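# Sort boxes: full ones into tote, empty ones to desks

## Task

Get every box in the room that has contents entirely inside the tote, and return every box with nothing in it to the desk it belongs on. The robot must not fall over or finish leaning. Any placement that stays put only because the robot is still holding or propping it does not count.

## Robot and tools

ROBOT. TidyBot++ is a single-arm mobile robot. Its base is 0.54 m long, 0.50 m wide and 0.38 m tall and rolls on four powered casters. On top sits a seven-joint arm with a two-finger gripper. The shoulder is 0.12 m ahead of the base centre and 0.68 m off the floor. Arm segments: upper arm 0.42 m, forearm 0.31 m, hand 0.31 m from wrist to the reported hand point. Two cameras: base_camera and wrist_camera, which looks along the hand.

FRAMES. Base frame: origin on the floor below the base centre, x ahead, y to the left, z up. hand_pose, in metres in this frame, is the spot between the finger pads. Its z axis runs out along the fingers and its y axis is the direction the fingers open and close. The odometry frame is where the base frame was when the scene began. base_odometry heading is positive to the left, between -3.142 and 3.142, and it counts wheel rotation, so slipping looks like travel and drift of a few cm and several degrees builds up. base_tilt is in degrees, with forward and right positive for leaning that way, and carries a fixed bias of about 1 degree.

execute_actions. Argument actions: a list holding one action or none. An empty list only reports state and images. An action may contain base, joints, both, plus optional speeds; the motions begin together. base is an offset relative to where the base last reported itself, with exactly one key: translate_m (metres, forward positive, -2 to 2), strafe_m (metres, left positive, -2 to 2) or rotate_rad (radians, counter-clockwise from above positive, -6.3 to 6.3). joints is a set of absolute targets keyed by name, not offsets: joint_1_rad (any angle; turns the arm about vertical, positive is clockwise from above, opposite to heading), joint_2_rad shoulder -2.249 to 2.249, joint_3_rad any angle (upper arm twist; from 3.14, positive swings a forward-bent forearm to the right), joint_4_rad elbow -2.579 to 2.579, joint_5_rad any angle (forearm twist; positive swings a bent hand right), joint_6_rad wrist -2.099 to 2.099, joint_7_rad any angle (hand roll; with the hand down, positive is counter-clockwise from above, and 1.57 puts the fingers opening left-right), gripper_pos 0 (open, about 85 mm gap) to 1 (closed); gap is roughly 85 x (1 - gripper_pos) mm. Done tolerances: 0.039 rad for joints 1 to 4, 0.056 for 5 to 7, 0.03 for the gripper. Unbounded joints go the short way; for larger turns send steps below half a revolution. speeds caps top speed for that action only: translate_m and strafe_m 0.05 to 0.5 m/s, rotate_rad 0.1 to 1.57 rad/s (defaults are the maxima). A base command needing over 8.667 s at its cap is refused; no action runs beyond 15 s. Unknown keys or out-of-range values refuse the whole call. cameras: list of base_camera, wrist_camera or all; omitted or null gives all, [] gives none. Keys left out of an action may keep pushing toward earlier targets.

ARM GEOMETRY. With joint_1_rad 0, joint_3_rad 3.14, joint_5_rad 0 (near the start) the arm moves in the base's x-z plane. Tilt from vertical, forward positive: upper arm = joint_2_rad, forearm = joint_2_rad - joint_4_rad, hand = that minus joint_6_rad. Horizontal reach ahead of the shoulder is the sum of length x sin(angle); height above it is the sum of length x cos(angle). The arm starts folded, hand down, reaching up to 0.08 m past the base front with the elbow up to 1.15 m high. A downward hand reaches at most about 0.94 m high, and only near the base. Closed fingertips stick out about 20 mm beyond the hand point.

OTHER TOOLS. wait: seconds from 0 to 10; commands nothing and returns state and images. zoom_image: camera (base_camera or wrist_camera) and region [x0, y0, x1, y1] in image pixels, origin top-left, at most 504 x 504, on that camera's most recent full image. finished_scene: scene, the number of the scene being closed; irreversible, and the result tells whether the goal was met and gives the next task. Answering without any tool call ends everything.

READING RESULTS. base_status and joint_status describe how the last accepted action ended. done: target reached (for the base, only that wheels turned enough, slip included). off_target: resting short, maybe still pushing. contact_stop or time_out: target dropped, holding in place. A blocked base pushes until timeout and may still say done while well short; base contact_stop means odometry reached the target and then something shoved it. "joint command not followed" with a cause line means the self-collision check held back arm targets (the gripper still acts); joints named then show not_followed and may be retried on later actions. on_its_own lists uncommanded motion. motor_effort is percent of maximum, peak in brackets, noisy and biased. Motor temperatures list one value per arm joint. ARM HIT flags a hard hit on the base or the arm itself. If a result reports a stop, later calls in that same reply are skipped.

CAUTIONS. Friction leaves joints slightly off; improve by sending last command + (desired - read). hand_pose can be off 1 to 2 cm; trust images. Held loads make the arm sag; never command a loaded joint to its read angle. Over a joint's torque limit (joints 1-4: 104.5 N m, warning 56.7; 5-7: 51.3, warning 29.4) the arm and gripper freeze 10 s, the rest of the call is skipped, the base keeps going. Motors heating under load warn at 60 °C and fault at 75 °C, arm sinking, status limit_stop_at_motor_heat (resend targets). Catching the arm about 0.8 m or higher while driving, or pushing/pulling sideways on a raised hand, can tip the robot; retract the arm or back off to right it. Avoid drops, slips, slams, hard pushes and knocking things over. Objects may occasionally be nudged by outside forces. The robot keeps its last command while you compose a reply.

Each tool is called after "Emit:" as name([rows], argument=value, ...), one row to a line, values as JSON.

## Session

Emit:
execute_actions(actions=[])

Scene clock: 0.00 s.
Motor temperatures (°C, as the motors report them): [30 34 32 31 40 38 44]
base_odometry: x=+0.000 y=+0.000 heading=+0.000 (m, m, rad; odometry frame)
base_tilt: forward=-0.5 right=-0.5 (deg)
base_status: not commanded
joint_positions: joint_1_rad=+0.032 joint_2_rad=-0.320 joint_3_rad=+3.174 joint_4_rad=-2.550 joint_5_rad=-0.005 joint_6_rad=-0.860 joint_7_rad=+1.521 gripper_pos=+0.000
joint_status: not commanded
motor_effort: joint_1_rad=+0 joint_2_rad=-2 joint_3_rad=+0 joint_4_rad=+12 joint_5_rad=-1 joint_6_rad=+0 joint_7_rad=+0 (%)
hand_pose: x=+0.2515 y=-0.0048 z=+0.5779 quat_wxyz=(-0.007, +0.998, -0.058, +0.026) (m; base frame)
pictures: base_camera, wrist_camera
Images, in order (width x height): base_camera 644x364, wrist_camera 644x476.

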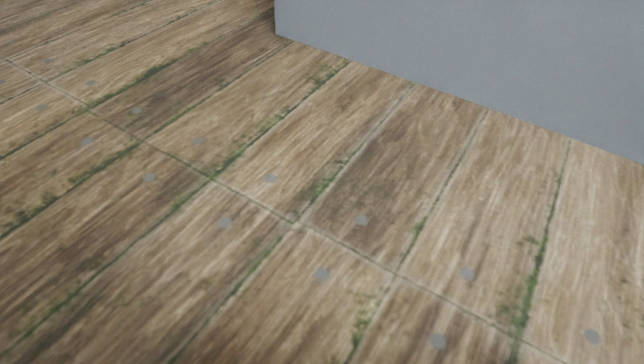

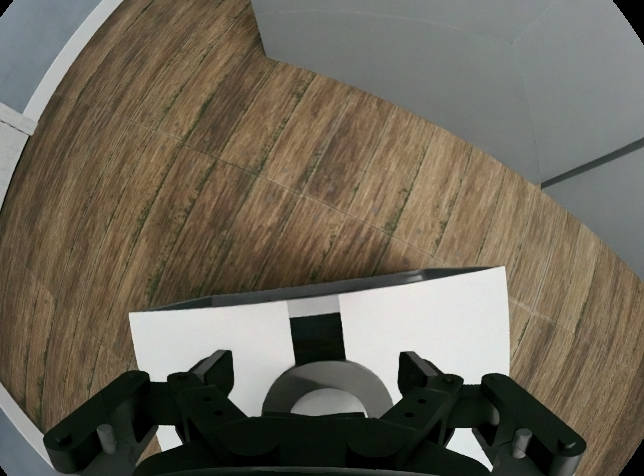

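Emit:
execute_actions([
  {"joints":{"joint_1_rad":2.2,"joint_2_rad":-0.6,"joint_3_rad":3.13,"joint_4_rad":-1.0,"joint_6_rad":-1.7,"joint_7_rad":1.595}},
], cameras=["wrist_camera"])

Scene clock: 4.53 s.
Motor temperatures (°C, as the motors report them): [30 34 32 31 40 38 44]
base_odometry: x=+0.000 y=+0.000 heading=+0.000 (m, m, rad; odometry frame)
base_tilt: forward=-0.5 right=-0.4 (deg)
base_status: not commanded
joint_positions: joint_1_rad=+2.188 joint_2_rad=-0.593 joint_3_rad=+3.151 joint_4_rad=-1.023 joint_5_rad=-0.005 joint_6_rad=-1.664 joint_7_rad=+1.564 gripper_pos=+0.000
joint_status: all done
motor_effort: joint_1_rad=+0(0) joint_2_rad=+8(11) joint_3_rad=+0(2) joint_4_rad=+11(18) joint_5_rad=-1(1) joint_6_rad=+7(8) joint_7_rad=+1(1) (%)
hand_pose: x=+0.0225 y=-0.1346 z=+1.1613 quat_wxyz=(+0.443, +0.392, -0.772, +0.233) (m; base frame)
pictures: wrist_camera
Images, in order (width x height): wrist_camera 644x476.

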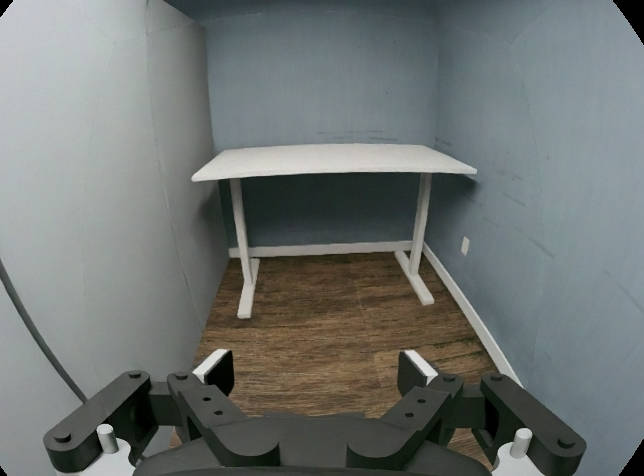

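Emit:
execute_actions([
  {"base":{"rotate_rad":-0.635},"joints":{"joint_1_rad":1.2}},
], cameras=["base_camera"])

Emit:
execute_actions([
  {"base":{"strafe_m":1.02},"joints":{"joint_1_rad":-0.01}},
])

Scene clock: 7.87 s.
Motor temperatures (°C, as the motors report them): [30 34 32 31 40 38 44]
base_odometry: x=+0.000 y=+0.000 heading=-0.634 (m, m, rad; odometry frame)
base_tilt: forward=-0.6 right=-0.4 (deg)
base_status: done
joint_positions: joint_1_rad=+1.211 joint_2_rad=-0.595 joint_3_rad=+3.149 joint_4_rad=-1.023 joint_5_rad=-0.005 joint_6_rad=-1.664 joint_7_rad=+1.564 gripper_pos=+0.000
joint_status: all done
motor_effort: joint_1_rad=+0(0) joint_2_rad=+8(11) joint_3_rad=+1(1) joint_4_rad=+11(12) joint_5_rad=+0(1) joint_6_rad=+7(8) joint_7_rad=+0(0) (%)
hand_pose: x=+0.1770 y=-0.1542 z=+1.1614 quat_wxyz=(+0.282, +0.709, -0.497, +0.414) (m; base frame)
pictures: base_camera
Images, in order (width x height): base_camera 644x364.

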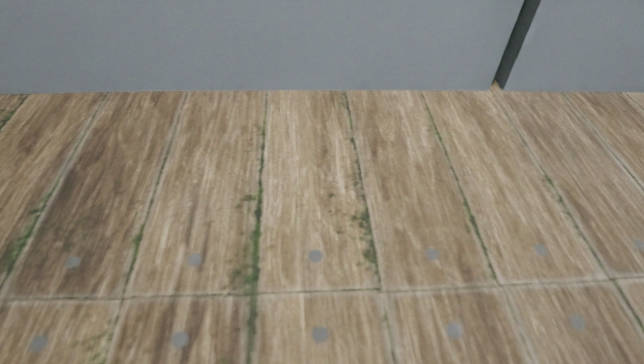

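Scene clock: 11.27 s.
Motor temperatures (°C, as the motors report them): [30 34 32 31 40 38 44]
base_odometry: x=+0.606 y=+0.821 heading=-0.635 (m, m, rad; odometry frame)
base_tilt: forward=-0.5 right=-0.4 (deg)
base_status: done
joint_positions: joint_1_rad=+0.002 joint_2_rad=-0.596 joint_3_rad=+3.143 joint_4_rad=-1.023 joint_5_rad=-0.005 joint_6_rad=-1.664 joint_7_rad=+1.565 gripper_pos=+0.000
joint_status: all done
motor_effort: joint_1_rad=+0(0) joint_2_rad=+8(9) joint_3_rad=+1(1) joint_4_rad=+11(13) joint_5_rad=-1(1) joint_6_rad=+7(7) joint_7_rad=+0(0) (%)
hand_pose: x=+0.2832 y=+0.0021 z=+1.1615 quat_wxyz=(-0.003, +0.865, -0.003, +0.501) (m; base frame)
pictures: base_camera, wrist_camera
Images, in order (width x height): base_camera 644x364, wrist_camera 644x476.

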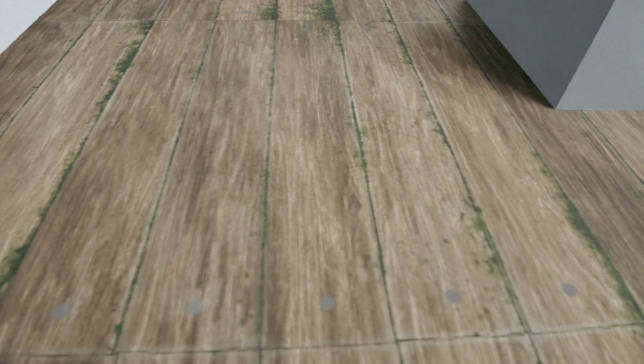

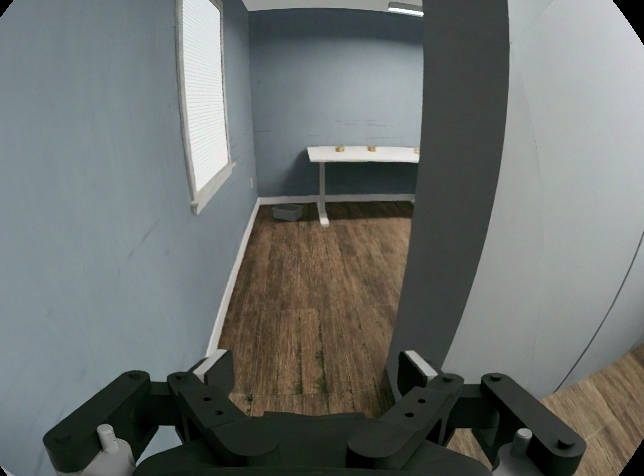

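Emit:
execute_actions([
  {"base":{"translate_m":2.0},"joints":{"joint_1_rad":0.5}},
])

Scene clock: 17.63 s.
Motor temperatures (°C, as the motors report them): [30 34 32 31 40 38 44]
base_odometry: x=+2.216 y=-0.365 heading=-0.635 (m, m, rad; odometry frame)
base_tilt: forward=-0.5 right=-0.5 (deg)
base_status: done
joint_positions: joint_1_rad=+0.489 joint_2_rad=-0.597 joint_3_rad=+3.143 joint_4_rad=-1.021 joint_5_rad=-0.005 joint_6_rad=-1.665 joint_7_rad=+1.565 gripper_pos=+0.000
joint_status: all done
motor_effort: joint_1_rad=+0(1) joint_2_rad=+9(11) joint_3_rad=+0(1) joint_4_rad=+11(12) joint_5_rad=-1(1) joint_6_rad=+7(7) joint_7_rad=+0(0) (%)
hand_pose: x=+0.2641 y=-0.0744 z=+1.1622 quat_wxyz=(+0.118, +0.838, -0.211, +0.488) (m; base frame)
pictures: base_camera, wrist_camera
Images, in order (width x height): base_camera 644x364, wrist_camera 644x476.

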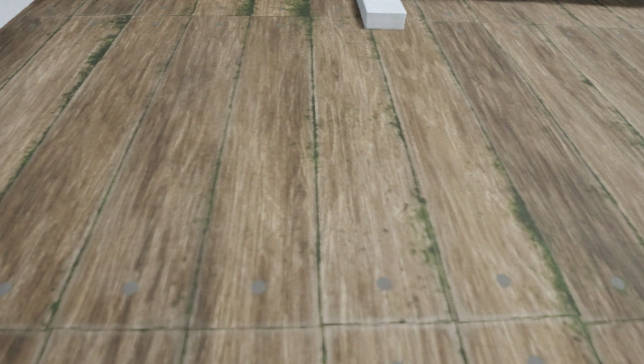

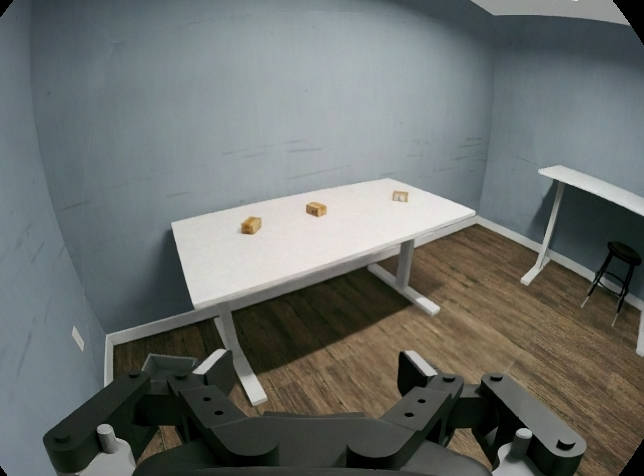

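Emit:
zoom_image(camera="wrist_camera", region=[220, 170, 430, 260])

Emit:
execute_actions([
  {"base":{"strafe_m":-0.5},"joints":{"joint_1_rad":1.2}},
], cameras=["wrist_camera"])

Region (220, 170, 430, 260) of wrist_camera's 644x476 image, scaled by 2.400; it fills the top 216 rows of this view, and the rest is white.

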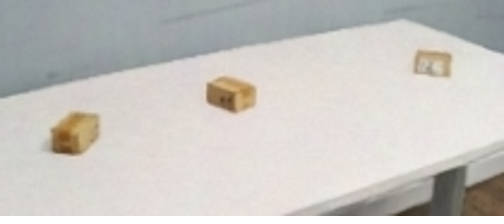

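Scene clock: 24.13 s.
Motor temperatures (°C, as the motors report them): [30 33 32 31 40 38 44]
base_odometry: x=+1.919 y=-0.768 heading=-0.635 (m, m, rad; odometry frame)
base_tilt: forward=-0.5 right=-0.4 (deg)
base_status: done
joint_positions: joint_1_rad=+1.187 joint_2_rad=-0.595 joint_3_rad=+3.142 joint_4_rad=-1.021 joint_5_rad=-0.005 joint_6_rad=-1.665 joint_7_rad=+1.565 gripper_pos=+0.000
joint_status: all done
motor_effort: joint_1_rad=+1(0) joint_2_rad=+8(12) joint_3_rad=+0(3) joint_4_rad=+11(12) joint_5_rad=-1(1) joint_6_rad=+7(8) joint_7_rad=+0(0) (%)
hand_pose: x=+0.1830 y=-0.1514 z=+1.1618 quat_wxyz=(+0.278, +0.716, -0.485, +0.418) (m; base frame)
pictures: wrist_camera
Images, in order (width x height): wrist_camera 644x476.

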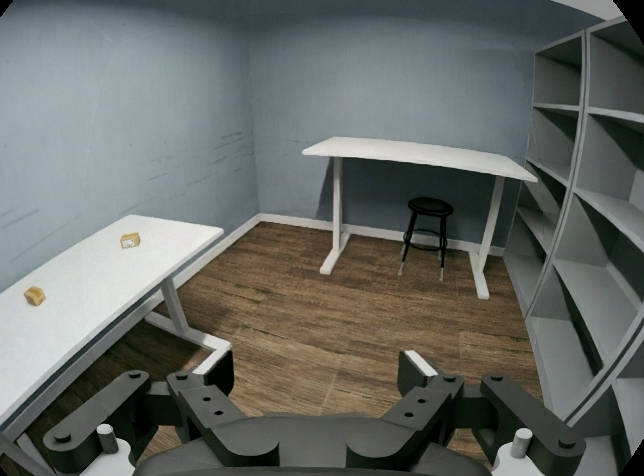

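Emit:
execute_actions([
  {"base":{"translate_m":0.6},"joints":{"joint_1_rad":-0.01,"joint_2_rad":-0.1,"joint_4_rad":-0.88,"joint_6_rad":-1.99}},
])

Scene clock: 27.40 s.
Motor temperatures (°C, as the motors report them): [30 33 32 31 40 38 44]
base_odometry: x=+2.403 y=-1.124 heading=-0.635 (m, m, rad; odometry frame)
base_tilt: forward=-0.5 right=-0.5 (deg)
base_status: done
joint_positions: joint_1_rad=+0.001 joint_2_rad=-0.099 joint_3_rad=+3.142 joint_4_rad=-0.906 joint_5_rad=-0.005 joint_6_rad=-1.953 joint_7_rad=+1.565 gripper_pos=+0.000
joint_status: all done
motor_effort: joint_1_rad=+0(1) joint_2_rad=-10(13) joint_3_rad=+0(2) joint_4_rad=+14(14) joint_5_rad=+0(1) joint_6_rad=+3(8) joint_7_rad=+0(0) (%)
hand_pose: x=+0.4201 y=+0.0024 z=+1.0291 quat_wxyz=(-0.003, +0.982, -0.002, +0.190) (m; base frame)
pictures: base_camera, wrist_camera
Images, in order (width x height): base_camera 644x364, wrist_camera 644x476.

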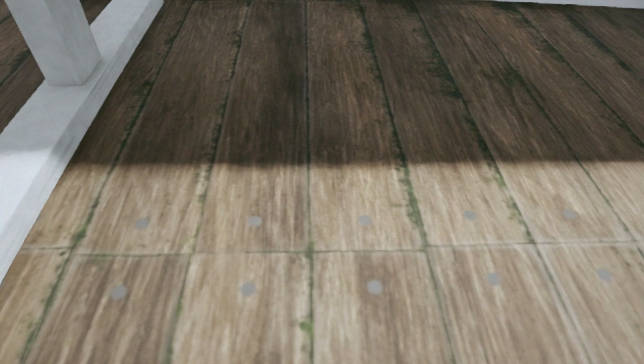

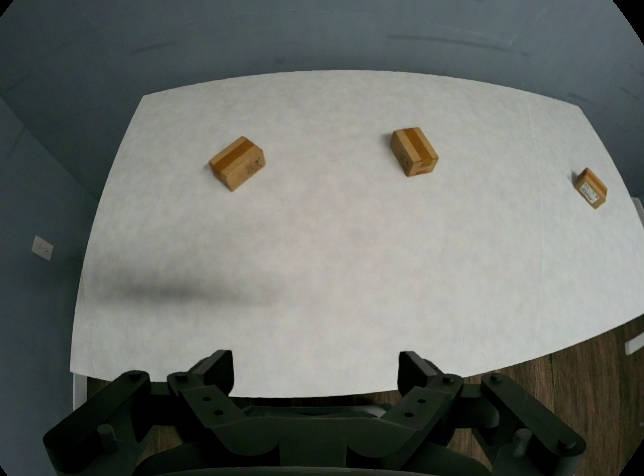

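Emit:
zoom_image(camera="wrist_camera", region=[190, 115, 290, 205])

Emit:
zoom_image(camera="wrist_camera", region=[365, 105, 465, 195])

Emit:
zoom_image(camera="wrist_camera", region=[544, 145, 644, 235])

Region (190, 115, 290, 205) of wrist_camera's 644x476 image, scaled by 5.040; it fills the top 454 rows of this view, and the rest is white.

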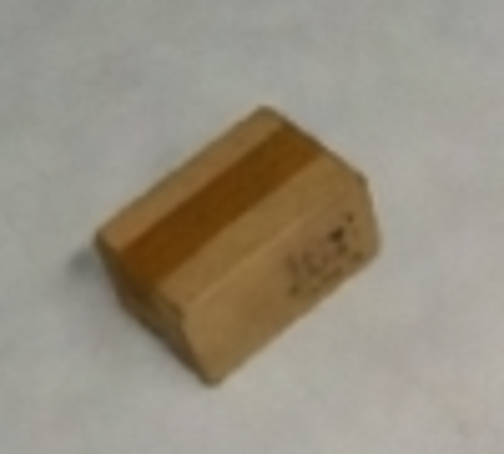

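Region (365, 105, 465, 195) of wrist_camera's 644x476 image, scaled by 5.040; it fills the top 454 rows of this view, and the rest is white.

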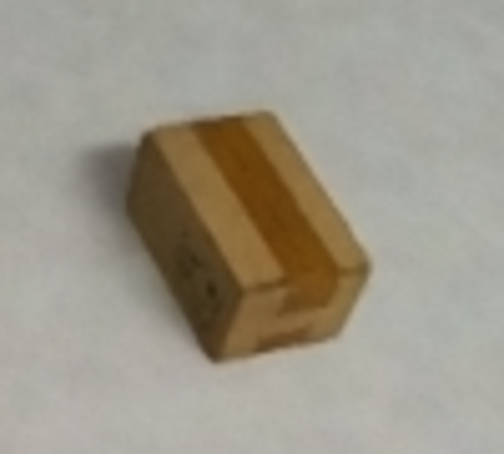

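Region (544, 145, 644, 235) of wrist_camera's 644x476 image, scaled by 5.040; it fills the top 454 rows of this view, and the rest is white.

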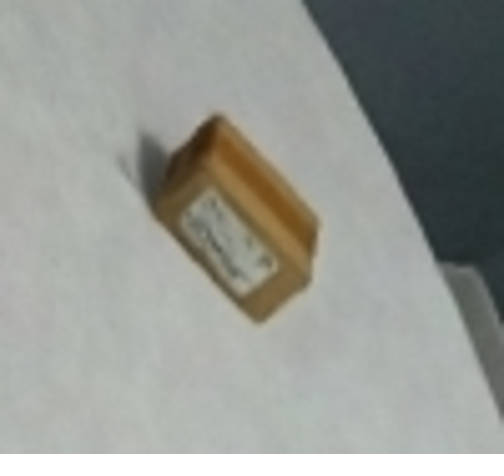

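Emit:
execute_actions([
  {"base":{"translate_m":0.13},"joints":{"joint_1_rad":-0.295,"joint_2_rad":0.672,"joint_4_rad":-0.50,"joint_6_rad":-1.95,"joint_7_rad":0.483}},
])

Scene clock: 35.87 s.
Motor temperatures (°C, as the motors report them): [30 33 32 31 40 38 44]
base_odometry: x=+2.507 y=-1.202 heading=-0.635 (m, m, rad; odometry frame)
base_tilt: forward=-0.5 right=-0.4 (deg)
base_status: done
joint_positions: joint_1_rad=-0.285 joint_2_rad=+0.673 joint_3_rad=+3.142 joint_4_rad=-0.527 joint_5_rad=-0.005 joint_6_rad=-1.956 joint_7_rad=+0.510 gripper_pos=+0.000
joint_status: all done
motor_effort: joint_1_rad=+0(1) joint_2_rad=-37(39) joint_3_rad=-1(1) joint_4_rad=+15(16) joint_5_rad=-1(1) joint_6_rad=+0(4) joint_7_rad=+0(1) (%)
hand_pose: x=+0.6467 y=+0.1576 z=+0.8137 quat_wxyz=(+0.003, +0.926, -0.377, -0.007) (m; base frame)
pictures: base_camera, wrist_camera
Images, in order (width x height): base_camera 644x364, wrist_camera 644x476.

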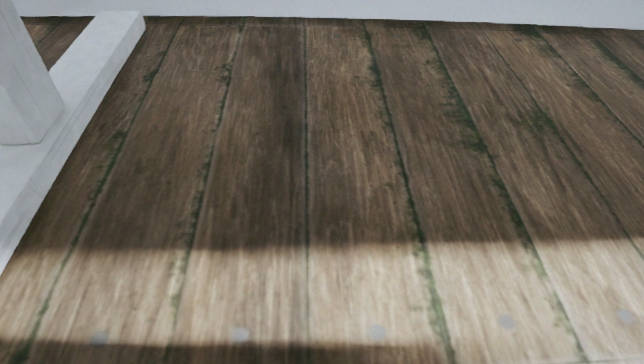

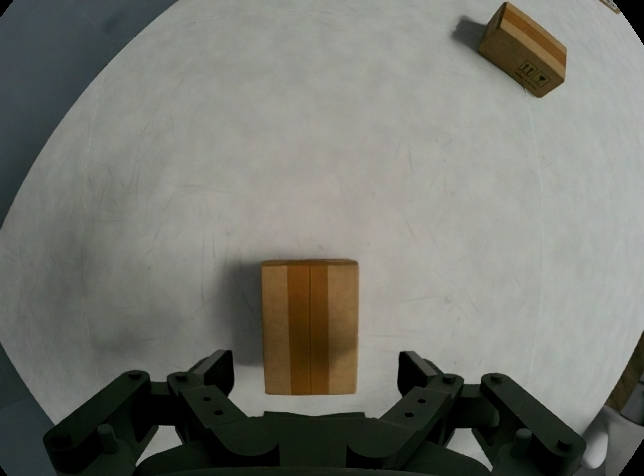

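Emit:
execute_actions([
  {"joints":{"joint_2_rad":0.614,"joint_4_rad":-0.837,"joint_6_rad":-1.657}},
], cameras=["wrist_camera"])

Scene clock: 39.80 s.
Motor temperatures (°C, as the motors report them): [30 34 32 31 40 38 44]
base_odometry: x=+2.507 y=-1.202 heading=-0.635 (m, m, rad; odometry frame)
base_tilt: forward=-0.5 right=-0.4 (deg)
base_status: not commanded
joint_positions: joint_1_rad=-0.285 joint_2_rad=+0.625 joint_3_rad=+3.142 joint_4_rad=-0.815 joint_5_rad=-0.005 joint_6_rad=-1.692 joint_7_rad=+0.510 gripper_pos=+0.000
joint_status: all done
motor_effort: joint_1_rad=+0(1) joint_2_rad=-37(40) joint_3_rad=+0(0) joint_4_rad=+16(16) joint_5_rad=+0(0) joint_6_rad=+0(1) joint_7_rad=+1(1) (%)
hand_pose: x=+0.6562 y=+0.1604 z=+0.7527 quat_wxyz=(-0.005, +0.926, -0.378, +0.002) (m; base frame)
pictures: wrist_camera
Images, in order (width x height): wrist_camera 644x476.

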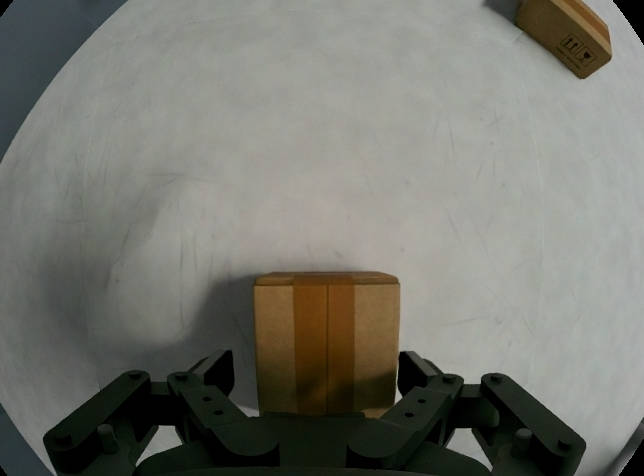

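Emit:
execute_actions([
  {"joints":{"gripper_pos":1.0}},
], cameras=[])

Emit:
execute_actions([
  {"joints":{"joint_2_rad":0.57,"joint_4_rad":-0.815}},
], cameras=["wrist_camera"])

Scene clock: 41.53 s.
Motor temperatures (°C, as the motors report them): [30 34 32 31 40 38 44]
base_odometry: x=+2.507 y=-1.202 heading=-0.635 (m, m, rad; odometry frame)
base_tilt: forward=-0.4 right=-0.5 (deg)
base_status: not commanded
joint_positions: joint_1_rad=-0.285 joint_2_rad=+0.622 joint_3_rad=+3.142 joint_4_rad=-0.818 joint_5_rad=-0.005 joint_6_rad=-1.691 joint_7_rad=+0.510 gripper_pos=+0.351
joint_status: gripper_pos off_target (ended at +0.351, target +1.000)
motor_effort: joint_1_rad=+0(1) joint_2_rad=-38(41) joint_3_rad=-1(1) joint_4_rad=+16(18) joint_5_rad=-1(1) joint_6_rad=-1(1) joint_7_rad=+0(1) (%)
hand_pose: x=+0.6557 y=+0.1603 z=+0.7537 quat_wxyz=(-0.005, +0.926, -0.378, +0.003) (m; base frame)
pictures: none
No camera images: the call's "cameras" was empty. Leave "cameras" out to get every camera's image.

Scene clock: 42.40 s.
Motor temperatures (°C, as the motors report them): [30 34 32 31 40 38 44]
base_odometry: x=+2.507 y=-1.202 heading=-0.635 (m, m, rad; odometry frame)
base_tilt: forward=-0.5 right=-0.5 (deg)
base_status: not commanded
joint_positions: joint_1_rad=-0.285 joint_2_rad=+0.598 joint_3_rad=+3.142 joint_4_rad=-0.818 joint_5_rad=-0.005 joint_6_rad=-1.691 joint_7_rad=+0.510 gripper_pos=+0.351
joint_status: all done
motor_effort: joint_1_rad=+1(1) joint_2_rad=-40(42) joint_3_rad=-1(1) joint_4_rad=+18(19) joint_5_rad=+0(0) joint_6_rad=+0(0) joint_7_rad=+0(0) (%)
hand_pose: x=+0.6539 y=+0.1598 z=+0.7668 quat_wxyz=(-0.013, +0.926, -0.378, +0.012) (m; base frame)
pictures: wrist_camera
Images, in order (width x height): wrist_camera 644x476.

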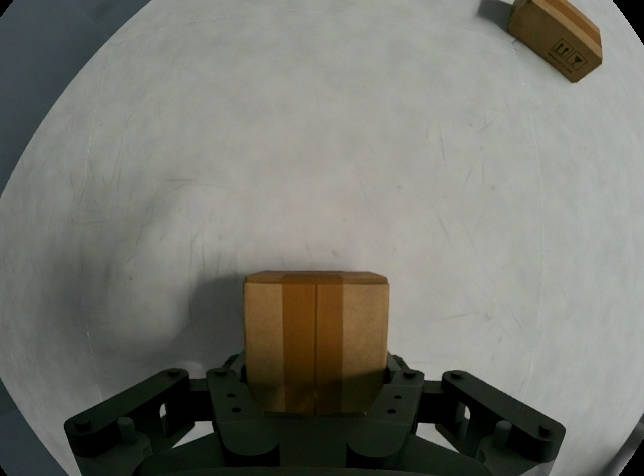

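Emit:
execute_actions([
  {"base":{"translate_m":-0.09},"joints":{"joint_2_rad":0.40,"joint_4_rad":-0.85}},
], cameras=[])

Emit:
execute_actions([
  {"base":{"strafe_m":0.77},"joints":{"joint_1_rad":0.005,"joint_2_rad":0.34,"joint_4_rad":-0.94,"joint_6_rad":-1.88,"joint_7_rad":-0.445}},
])

Scene clock: 50.03 s.
Motor temperatures (°C, as the motors report them): [30 34 32 31 40 38 44]
base_odometry: x=+2.435 y=-1.148 heading=-0.635 (m, m, rad; odometry frame)
base_tilt: forward=-0.5 right=-0.5 (deg)
base_status: done
joint_positions: joint_1_rad=-0.287 joint_2_rad=+0.420 joint_3_rad=+3.142 joint_4_rad=-0.843 joint_5_rad=-0.005 joint_6_rad=-1.688 joint_7_rad=+0.510 gripper_pos=+0.351
joint_status: all done
motor_effort: joint_1_rad=+1(2) joint_2_rad=-35(44) joint_3_rad=+0(3) joint_4_rad=+19(20) joint_5_rad=-1(1) joint_6_rad=+2(3) joint_7_rad=+0(0) (%)
hand_pose: x=+0.6265 y=+0.1529 z=+0.8557 quat_wxyz=(-0.061, +0.922, -0.375, +0.073) (m; base frame)
pictures: none
No camera images: the call's "cameras" was empty. Leave "cameras" out to get every camera's image.

Scene clock: 52.93 s.
Motor temperatures (°C, as the motors report them): [30 34 32 31 40 38 44]
base_odometry: x=+2.892 y=-0.528 heading=-0.635 (m, m, rad; odometry frame)
base_tilt: forward=-0.5 right=-0.5 (deg)
base_status: done
joint_positions: joint_1_rad=+0.002 joint_2_rad=+0.364 joint_3_rad=+3.141 joint_4_rad=-0.925 joint_5_rad=-0.005 joint_6_rad=-1.847 joint_7_rad=-0.423 gripper_pos=+0.351
joint_status: all done
motor_effort: joint_1_rad=+1(3) joint_2_rad=-32(36) joint_3_rad=+0(2) joint_4_rad=+17(20) joint_5_rad=+0(2) joint_6_rad=+0(2) joint_7_rad=+0(0) (%)
hand_pose: x=+0.5725 y=+0.0024 z=+0.8509 quat_wxyz=(-0.004, +0.543, -0.840, -0.001) (m; base frame)
pictures: base_camera, wrist_camera
Images, in order (width x height): base_camera 644x364, wrist_camera 644x476.

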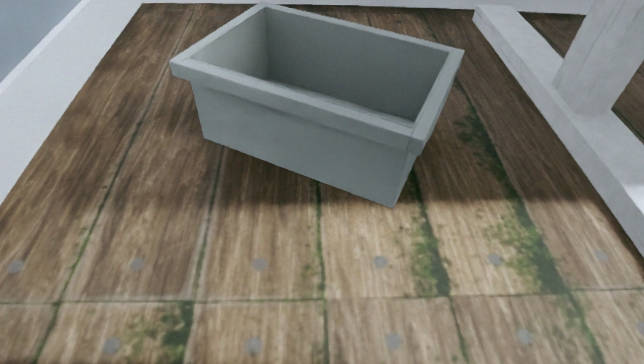

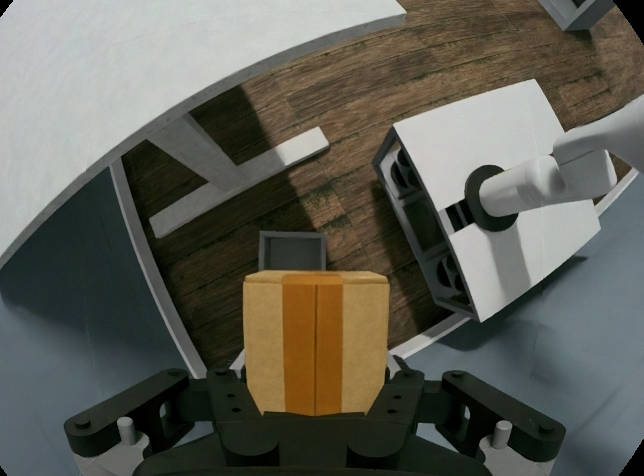

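Emit:
execute_actions([
  {"base":{"translate_m":0.10},"joints":{"joint_1_rad":-0.065,"joint_2_rad":1.097,"joint_4_rad":-1.717,"joint_6_rad":-0.29,"joint_7_rad":-0.553}},
])

Scene clock: 57.53 s.
Motor temperatures (°C, as the motors report them): [30 34 32 31 40 38 44]
base_odometry: x=+2.973 y=-0.587 heading=-0.635 (m, m, rad; odometry frame)
base_tilt: forward=-0.5 right=-0.4 (deg)
base_status: done
joint_positions: joint_1_rad=-0.052 joint_2_rad=+1.114 joint_3_rad=+3.141 joint_4_rad=-1.704 joint_5_rad=-0.005 joint_6_rad=-0.326 joint_7_rad=-0.523 gripper_pos=+0.351
joint_status: all done
motor_effort: joint_1_rad=+0(0) joint_2_rad=-40(44) joint_3_rad=+0(1) joint_4_rad=+5(18) joint_5_rad=-1(1) joint_6_rad=+0(2) joint_7_rad=+0(0) (%)
hand_pose: x=+0.5953 y=+0.0272 z=+0.2581 quat_wxyz=(+0.000, +0.521, -0.854, -0.001) (m; base frame)
pictures: base_camera, wrist_camera
Images, in order (width x height): base_camera 644x364, wrist_camera 644x476.

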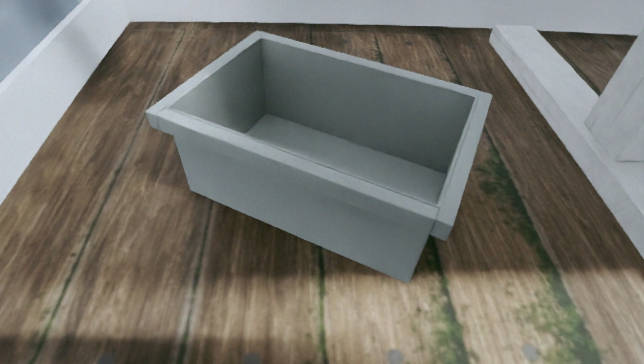

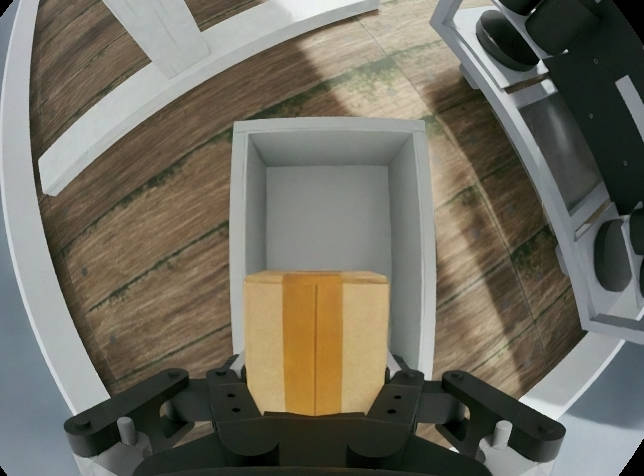

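Emit:
execute_actions([
  {"joints":{"joint_1_rad":-0.113,"joint_2_rad":1.573,"joint_4_rad":-1.36,"joint_6_rad":-0.127,"joint_7_rad":-0.60}},
])

Scene clock: 61.27 s.
Motor temperatures (°C, as the motors report them): [30 34 32 31 40 38 44]
base_odometry: x=+2.973 y=-0.587 heading=-0.635 (m, m, rad; odometry frame)
base_tilt: forward=-0.4 right=-0.5 (deg)
base_status: not commanded
joint_positions: joint_1_rad=-0.100 joint_2_rad=+1.590 joint_3_rad=+3.141 joint_4_rad=-1.386 joint_5_rad=-0.005 joint_6_rad=-0.163 joint_7_rad=-0.570 gripper_pos=+0.351
joint_status: all done
motor_effort: joint_1_rad=-1(1) joint_2_rad=-41(44) joint_3_rad=+0(1) joint_4_rad=+2(5) joint_5_rad=-1(0) joint_6_rad=-1(1) joint_7_rad=+0(0) (%)
hand_pose: x=+0.5896 y=+0.0495 z=+0.0523 quat_wxyz=(-0.002, +0.521, -0.854, +0.000) (m; base frame)
pictures: base_camera, wrist_camera
Images, in order (width x height): base_camera 644x364, wrist_camera 644x476.

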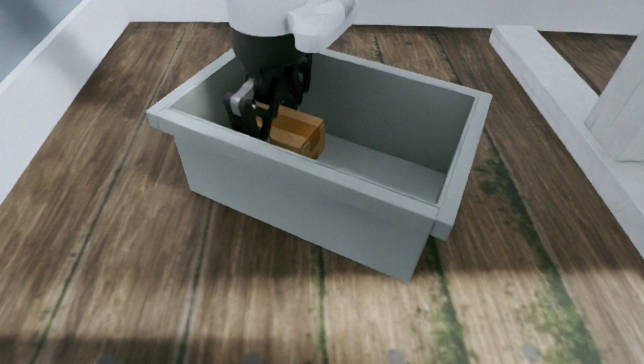

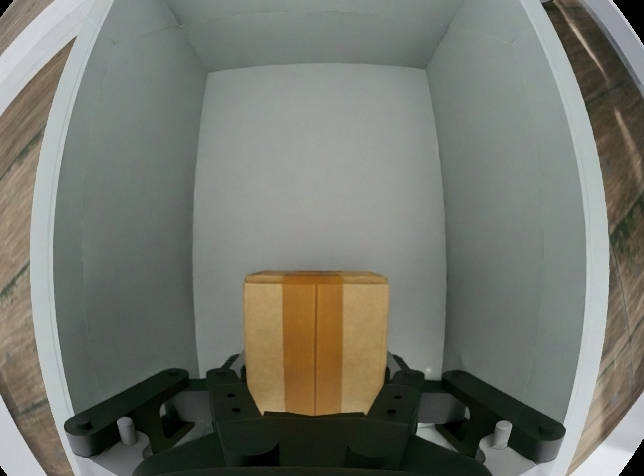

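Emit:
execute_actions([
  {"joints":{"joint_2_rad":1.625,"joint_4_rad":-1.32}},
], cameras=[])

Scene clock: 62.93 s.
Motor temperatures (°C, as the motors report them): [30 34 32 31 40 38 44]
base_odometry: x=+2.973 y=-0.587 heading=-0.635 (m, m, rad; odometry frame)
base_tilt: forward=-0.5 right=-0.5 (deg)
base_status: not commanded
joint_positions: joint_1_rad=-0.100 joint_2_rad=+1.630 joint_3_rad=+3.141 joint_4_rad=-1.341 joint_5_rad=-0.005 joint_6_rad=-0.160 joint_7_rad=-0.570 gripper_pos=+0.351
joint_status: all done
motor_effort: joint_1_rad=+1(1) joint_2_rad=-38(42) joint_3_rad=-1(1) joint_4_rad=+2(4) joint_5_rad=-1(1) joint_6_rad=+0(1) joint_7_rad=+0(0) (%)
hand_pose: x=+0.5927 y=+0.0498 z=+0.0357 quat_wxyz=(-0.005, +0.521, -0.854, +0.001) (m; base frame)
pictures: none
No camera images: the call's "cameras" was empty. Leave "cameras" out to get every camera's image.

Emit:
execute_actions([
  {"joints":{"gripper_pos":0.22}},
], cameras=[])

Emit:
execute_actions([
  {"joints":{"joint_2_rad":1.27,"joint_4_rad":-1.70}},
], cameras=["base_camera"])

Emit:
execute_actions([
  {"base":{"translate_m":-0.06},"joints":{"joint_1_rad":0.005,"joint_2_rad":0.35,"joint_4_rad":-0.90,"joint_6_rad":-1.88,"joint_7_rad":0.6,"gripper_pos":0.0}},
], cameras=["base_camera"])

Scene clock: 69.47 s.
Motor temperatures (°C, as the motors report them): [30 34 32 31 40 38 44]
base_odometry: x=+2.973 y=-0.587 heading=-0.635 (m, m, rad; odometry frame)
base_tilt: forward=-0.5 right=-0.4 (deg)
base_status: not commanded
joint_positions: joint_1_rad=-0.100 joint_2_rad=+1.629 joint_3_rad=+3.141 joint_4_rad=-1.341 joint_5_rad=-0.005 joint_6_rad=-0.160 joint_7_rad=-0.570 gripper_pos=+0.220
joint_status: all done
motor_effort: joint_1_rad=+1(0) joint_2_rad=-39(41) joint_3_rad=+0(0) joint_4_rad=+3(4) joint_5_rad=-1(0) joint_6_rad=-1(1) joint_7_rad=+0(0) (%)
hand_pose: x=+0.5936 y=+0.0499 z=+0.0362 quat_wxyz=(-0.005, +0.521, -0.854, +0.002) (m; base frame)
pictures: none
No camera images: the call's "cameras" was empty. Leave "cameras" out to get every camera's image.

Scene clock: 71.00 s.
Motor temperatures (°C, as the motors report them): [30 34 32 31 40 38 44]
base_odometry: x=+2.973 y=-0.587 heading=-0.635 (m, m, rad; odometry frame)
base_tilt: forward=-0.5 right=-0.4 (deg)
base_status: not commanded
joint_positions: joint_1_rad=-0.101 joint_2_rad=+1.272 joint_3_rad=+3.141 joint_4_rad=-1.676 joint_5_rad=-0.005 joint_6_rad=-0.160 joint_7_rad=-0.570 gripper_pos=+0.220
joint_status: all done
motor_effort: joint_1_rad=+0(1) joint_2_rad=-37(42) joint_3_rad=-1(1) joint_4_rad=+3(4) joint_5_rad=+0(0) joint_6_rad=+0(0) joint_7_rad=+0(0) (%)
hand_pose: x=+0.5894 y=+0.0498 z=+0.1861 quat_wxyz=(-0.015, +0.521, -0.853, +0.006) (m; base frame)
pictures: base_camera
Images, in order (width x height): base_camera 644x364.

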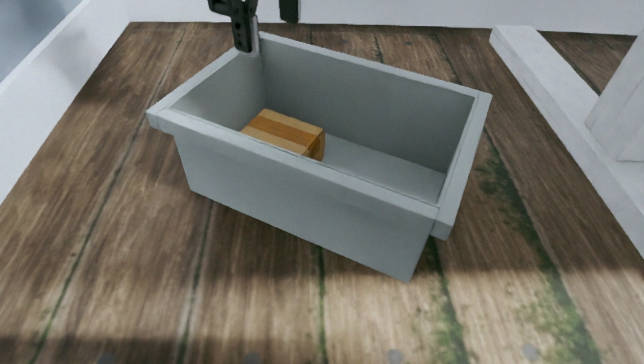

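Scene clock: 73.63 s.
Motor temperatures (°C, as the motors report them): [30 34 32 31 40 38 44]
base_odometry: x=+2.924 y=-0.552 heading=-0.636 (m, m, rad; odometry frame)
base_tilt: forward=-0.5 right=-0.5 (deg)
base_status: done
joint_positions: joint_1_rad=-0.008 joint_2_rad=+0.347 joint_3_rad=+3.141 joint_4_rad=-0.918 joint_5_rad=-0.005 joint_6_rad=-1.850 joint_7_rad=+0.573 gripper_pos=+0.000
joint_status: all done
motor_effort: joint_1_rad=+0(1) joint_2_rad=-28(44) joint_3_rad=-1(1) joint_4_rad=+15(16) joint_5_rad=+0(1) joint_6_rad=+0(1) joint_7_rad=+0(0) (%)
hand_pose: x=+0.5700 y=+0.0070 z=+0.8608 quat_wxyz=(-0.008, +0.881, -0.474, +0.010) (m; base frame)
pictures: base_camera
Images, in order (width x height): base_camera 644x364.

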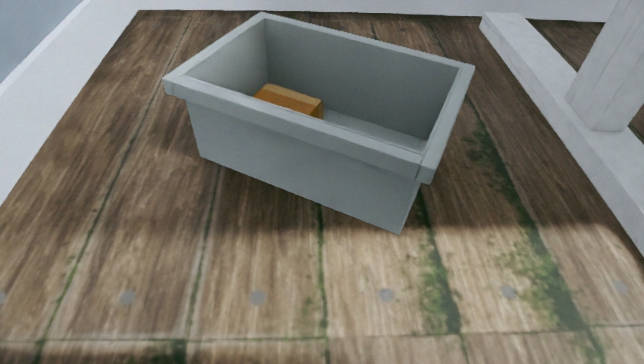

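Emit:
execute_actions(actions=[])

Scene clock: 79.57 s.
Motor temperatures (°C, as the motors report them): [30 34 32 31 40 38 44]
base_odometry: x=+2.924 y=-0.552 heading=-0.636 (m, m, rad; odometry frame)
base_tilt: forward=-0.5 right=-0.4 (deg)
base_status: done
joint_positions: joint_1_rad=-0.008 joint_2_rad=+0.347 joint_3_rad=+3.141 joint_4_rad=-0.918 joint_5_rad=-0.005 joint_6_rad=-1.850 joint_7_rad=+0.573 gripper_pos=+0.000
joint_status: all done
motor_effort: joint_1_rad=+1(1) joint_2_rad=-28(44) joint_3_rad=+0(1) joint_4_rad=+15(16) joint_5_rad=+0(1) joint_6_rad=+0(1) joint_7_rad=+0(0) (%)
hand_pose: x=+0.5700 y=+0.0070 z=+0.8608 quat_wxyz=(-0.008, +0.881, -0.474, +0.010) (m; base frame)
pictures: base_camera, wrist_camera
Images, in order (width x height): base_camera 644x364, wrist_camera 644x476.

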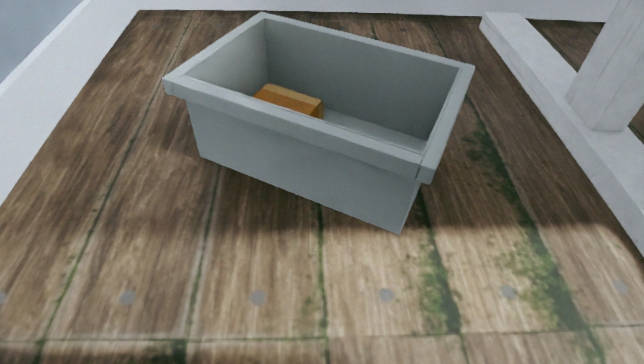

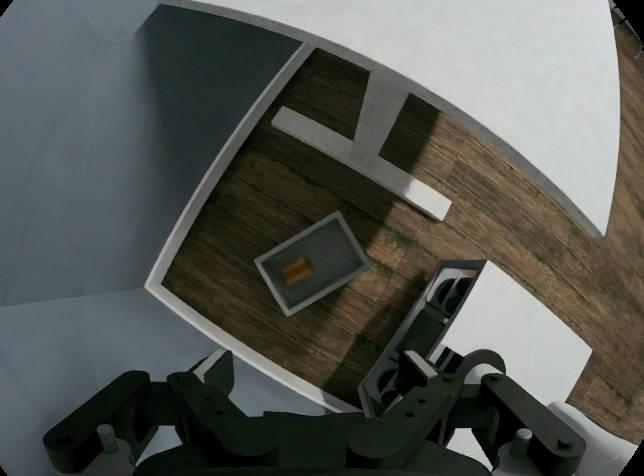

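Emit:
execute_actions([
  {"base":{"strafe_m":-0.97},"joints":{"joint_7_rad":1.895,"joint_1_rad":0.005}},
])

Scene clock: 83.53 s.
Motor temperatures (°C, as the motors report them): [30 34 32 31 40 38 44]
base_odometry: x=+2.349 y=-1.333 heading=-0.636 (m, m, rad; odometry frame)
base_tilt: forward=-0.5 right=-0.4 (deg)
base_status: done
joint_positions: joint_1_rad=+0.003 joint_2_rad=+0.347 joint_3_rad=+3.140 joint_4_rad=-0.918 joint_5_rad=-0.005 joint_6_rad=-1.850 joint_7_rad=+1.886 gripper_pos=+0.000
joint_status: all done
motor_effort: joint_1_rad=+0(4) joint_2_rad=-28(28) joint_3_rad=-1(2) joint_4_rad=+15(15) joint_5_rad=-1(0) joint_6_rad=+0(0) joint_7_rad=+0(1) (%)
hand_pose: x=+0.5700 y=+0.0018 z=+0.8608 quat_wxyz=(-0.001, +0.988, +0.157, +0.013) (m; base frame)
pictures: base_camera, wrist_camera
Images, in order (width x height): base_camera 644x364, wrist_camera 644x476.

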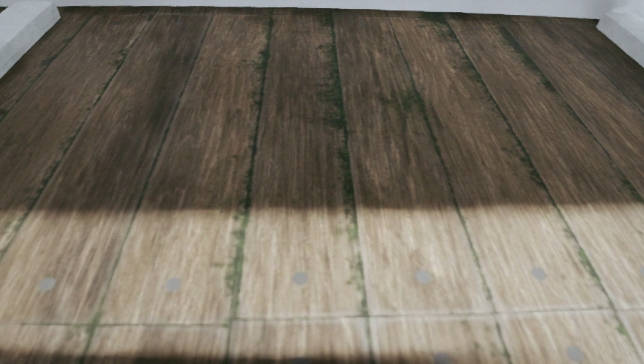

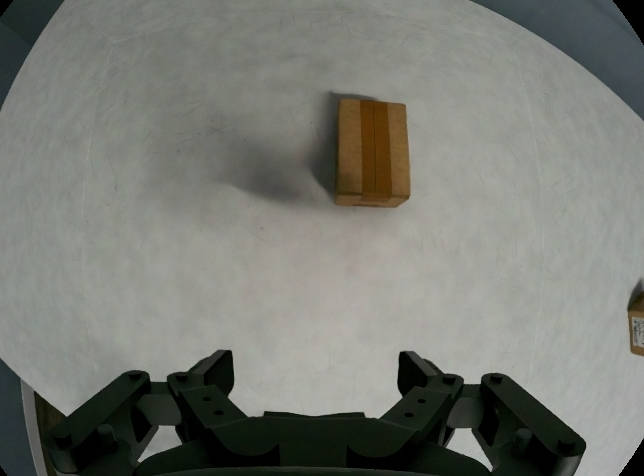

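Emit:
execute_actions([
  {"base":{"translate_m":0.05},"joints":{"joint_2_rad":0.672,"joint_4_rad":-0.50,"joint_6_rad":-1.95,"joint_7_rad":1.84}},
], cameras=["wrist_camera"])

Scene clock: 87.43 s.
Motor temperatures (°C, as the motors report them): [30 34 32 31 40 38 44]
base_odometry: x=+2.389 y=-1.363 heading=-0.636 (m, m, rad; odometry frame)
base_tilt: forward=-0.6 right=-0.4 (deg)
base_status: done
joint_positions: joint_1_rad=+0.003 joint_2_rad=+0.671 joint_3_rad=+3.140 joint_4_rad=-0.527 joint_5_rad=-0.005 joint_6_rad=-1.913 joint_7_rad=+1.870 gripper_pos=+0.000
joint_status: all done
motor_effort: joint_1_rad=+1(1) joint_2_rad=-37(39) joint_3_rad=-1(1) joint_4_rad=+15(16) joint_5_rad=+0(0) joint_6_rad=+0(1) joint_7_rad=+0(0) (%)
hand_pose: x=+0.6830 y=+0.0013 z=+0.8146 quat_wxyz=(+0.000, +0.989, +0.149, +0.015) (m; base frame)
pictures: wrist_camera
Images, in order (width x height): wrist_camera 644x476.

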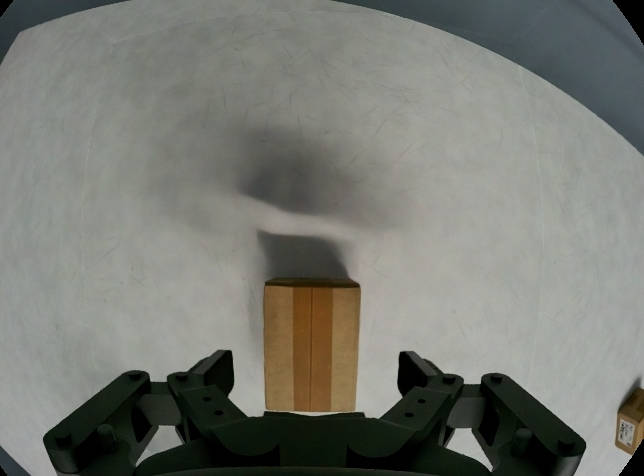

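Emit:
execute_actions([
  {"joints":{"joint_2_rad":0.614,"joint_4_rad":-0.837,"joint_6_rad":-1.675}},
], cameras=["wrist_camera"])

Scene clock: 90.40 s.
Motor temperatures (°C, as the motors report them): [30 34 32 31 40 38 44]
base_odometry: x=+2.389 y=-1.363 heading=-0.636 (m, m, rad; odometry frame)
base_tilt: forward=-0.5 right=-0.5 (deg)
base_status: not commanded
joint_positions: joint_1_rad=+0.003 joint_2_rad=+0.625 joint_3_rad=+3.140 joint_4_rad=-0.815 joint_5_rad=-0.005 joint_6_rad=-1.710 joint_7_rad=+1.870 gripper_pos=+0.000
joint_status: all done
motor_effort: joint_1_rad=+0(1) joint_2_rad=-36(37) joint_3_rad=-1(1) joint_4_rad=+16(17) joint_5_rad=-1(0) joint_6_rad=+0(1) joint_7_rad=+0(1) (%)
hand_pose: x=+0.6740 y=+0.0015 z=+0.7527 quat_wxyz=(-0.003, +0.989, +0.148, -0.004) (m; base frame)
pictures: wrist_camera
Images, in order (width x height): wrist_camera 644x476.

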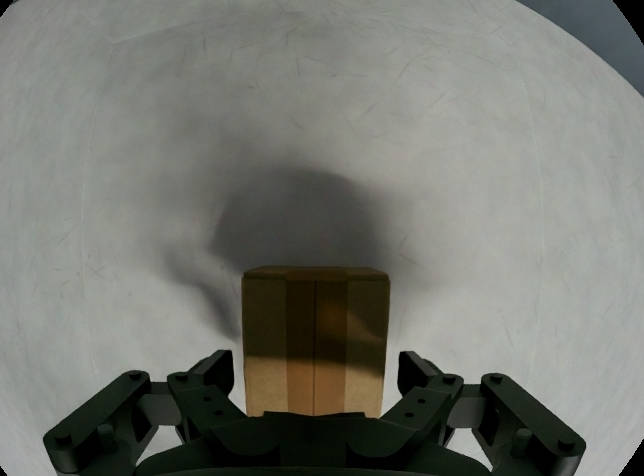

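Emit:
execute_actions([
  {"joints":{"gripper_pos":1.0}},
], cameras=[])

Emit:
execute_actions([
  {"joints":{"joint_2_rad":0.57,"joint_4_rad":-0.815}},
], cameras=["wrist_camera"])

Scene clock: 92.23 s.
Motor temperatures (°C, as the motors report them): [30 34 32 31 40 38 44]
base_odometry: x=+2.389 y=-1.363 heading=-0.636 (m, m, rad; odometry frame)
base_tilt: forward=-0.5 right=-0.5 (deg)
base_status: not commanded
joint_positions: joint_1_rad=+0.003 joint_2_rad=+0.622 joint_3_rad=+3.140 joint_4_rad=-0.818 joint_5_rad=-0.005 joint_6_rad=-1.709 joint_7_rad=+1.870 gripper_pos=+0.349
joint_status: gripper_pos off_target (ended at +0.349, target +1.000)
motor_effort: joint_1_rad=+0(1) joint_2_rad=-40(40) joint_3_rad=+0(1) joint_4_rad=+17(18) joint_5_rad=-1(0) joint_6_rad=+0(0) joint_7_rad=+0(0) (%)
hand_pose: x=+0.6734 y=+0.0015 z=+0.7534 quat_wxyz=(-0.003, +0.989, +0.148, -0.003) (m; base frame)
pictures: none
No camera images: the call's "cameras" was empty. Leave "cameras" out to get every camera's image.

Scene clock: 93.07 s.
Motor temperatures (°C, as the motors report them): [30 34 32 31 40 38 44]
base_odometry: x=+2.389 y=-1.363 heading=-0.636 (m, m, rad; odometry frame)
base_tilt: forward=-0.4 right=-0.5 (deg)
base_status: not commanded
joint_positions: joint_1_rad=+0.003 joint_2_rad=+0.598 joint_3_rad=+3.140 joint_4_rad=-0.819 joint_5_rad=-0.005 joint_6_rad=-1.709 joint_7_rad=+1.870 gripper_pos=+0.349
joint_status: all done
motor_effort: joint_1_rad=+0(0) joint_2_rad=-39(42) joint_3_rad=+0(1) joint_4_rad=+18(19) joint_5_rad=+0(1) joint_6_rad=+0(0) joint_7_rad=+0(0) (%)
hand_pose: x=+0.6715 y=+0.0015 z=+0.7668 quat_wxyz=(-0.002, +0.989, +0.148, +0.009) (m; base frame)
pictures: wrist_camera
Images, in order (width x height): wrist_camera 644x476.

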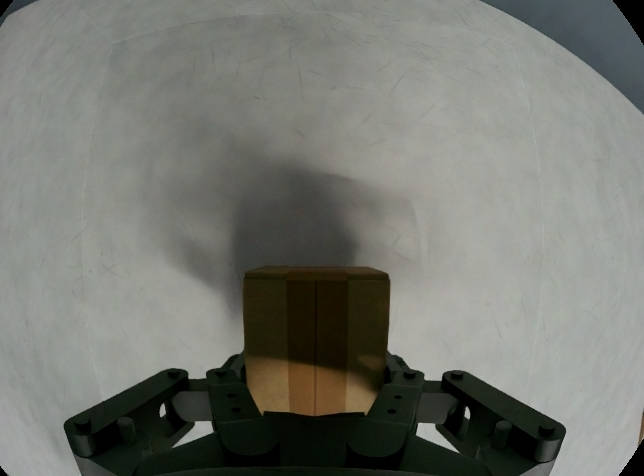

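Emit:
execute_actions([
  {"base":{"translate_m":-0.05},"joints":{"joint_2_rad":0.40,"joint_4_rad":-0.86,"joint_6_rad":-1.85}},
], cameras=[])

Emit:
execute_actions([
  {"base":{"strafe_m":0.925},"joints":{"joint_2_rad":0.34,"joint_4_rad":-0.94,"joint_6_rad":-1.88,"joint_7_rad":2.69}},
])

Scene clock: 96.73 s.
Motor temperatures (°C, as the motors report them): [30 34 32 31 40 38 44]
base_odometry: x=+2.348 y=-1.333 heading=-0.636 (m, m, rad; odometry frame)
base_tilt: forward=-0.5 right=-0.4 (deg)
base_status: done
joint_positions: joint_1_rad=+0.003 joint_2_rad=+0.417 joint_3_rad=+3.140 joint_4_rad=-0.850 joint_5_rad=-0.005 joint_6_rad=-1.823 joint_7_rad=+1.870 gripper_pos=+0.349
joint_status: all done
motor_effort: joint_1_rad=+1(2) joint_2_rad=-34(46) joint_3_rad=+0(2) joint_4_rad=+18(19) joint_5_rad=-1(1) joint_6_rad=+1(2) joint_7_rad=+0(0) (%)
hand_pose: x=+0.6052 y=+0.0017 z=+0.8497 quat_wxyz=(+0.001, +0.989, +0.149, +0.026) (m; base frame)
pictures: none
No camera images: the call's "cameras" was empty. Leave "cameras" out to get every camera's image.

Scene clock: 100.13 s.
Motor temperatures (°C, as the motors report them): [30 34 32 31 40 38 44]
base_odometry: x=+2.897 y=-0.588 heading=-0.635 (m, m, rad; odometry frame)
base_tilt: forward=-0.5 right=-0.4 (deg)
base_status: done
joint_positions: joint_1_rad=+0.004 joint_2_rad=+0.364 joint_3_rad=+3.140 joint_4_rad=-0.928 joint_5_rad=-0.005 joint_6_rad=-1.846 joint_7_rad=+2.681 gripper_pos=+0.349
joint_status: all done
motor_effort: joint_1_rad=+1(3) joint_2_rad=-31(35) joint_3_rad=+0(3) joint_4_rad=+17(18) joint_5_rad=+0(2) joint_6_rad=+0(1) joint_7_rad=+0(0) (%)
hand_pose: x=+0.5721 y=+0.0017 z=+0.8501 quat_wxyz=(-0.001, +0.850, +0.527, +0.003) (m; base frame)
pictures: base_camera, wrist_camera
Images, in order (width x height): base_camera 644x364, wrist_camera 644x476.

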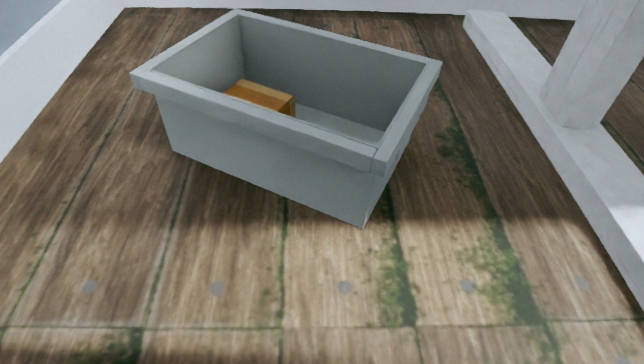

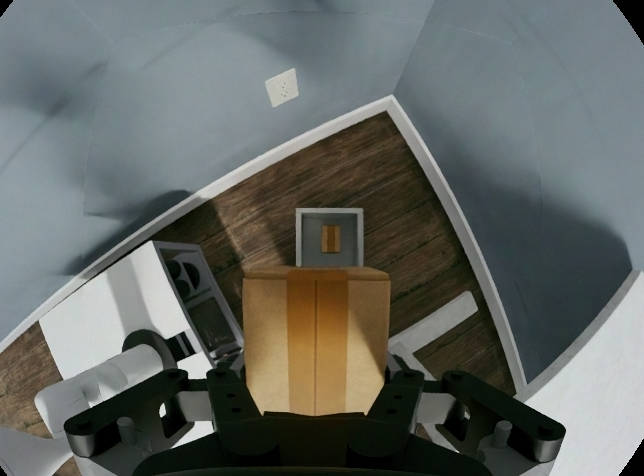

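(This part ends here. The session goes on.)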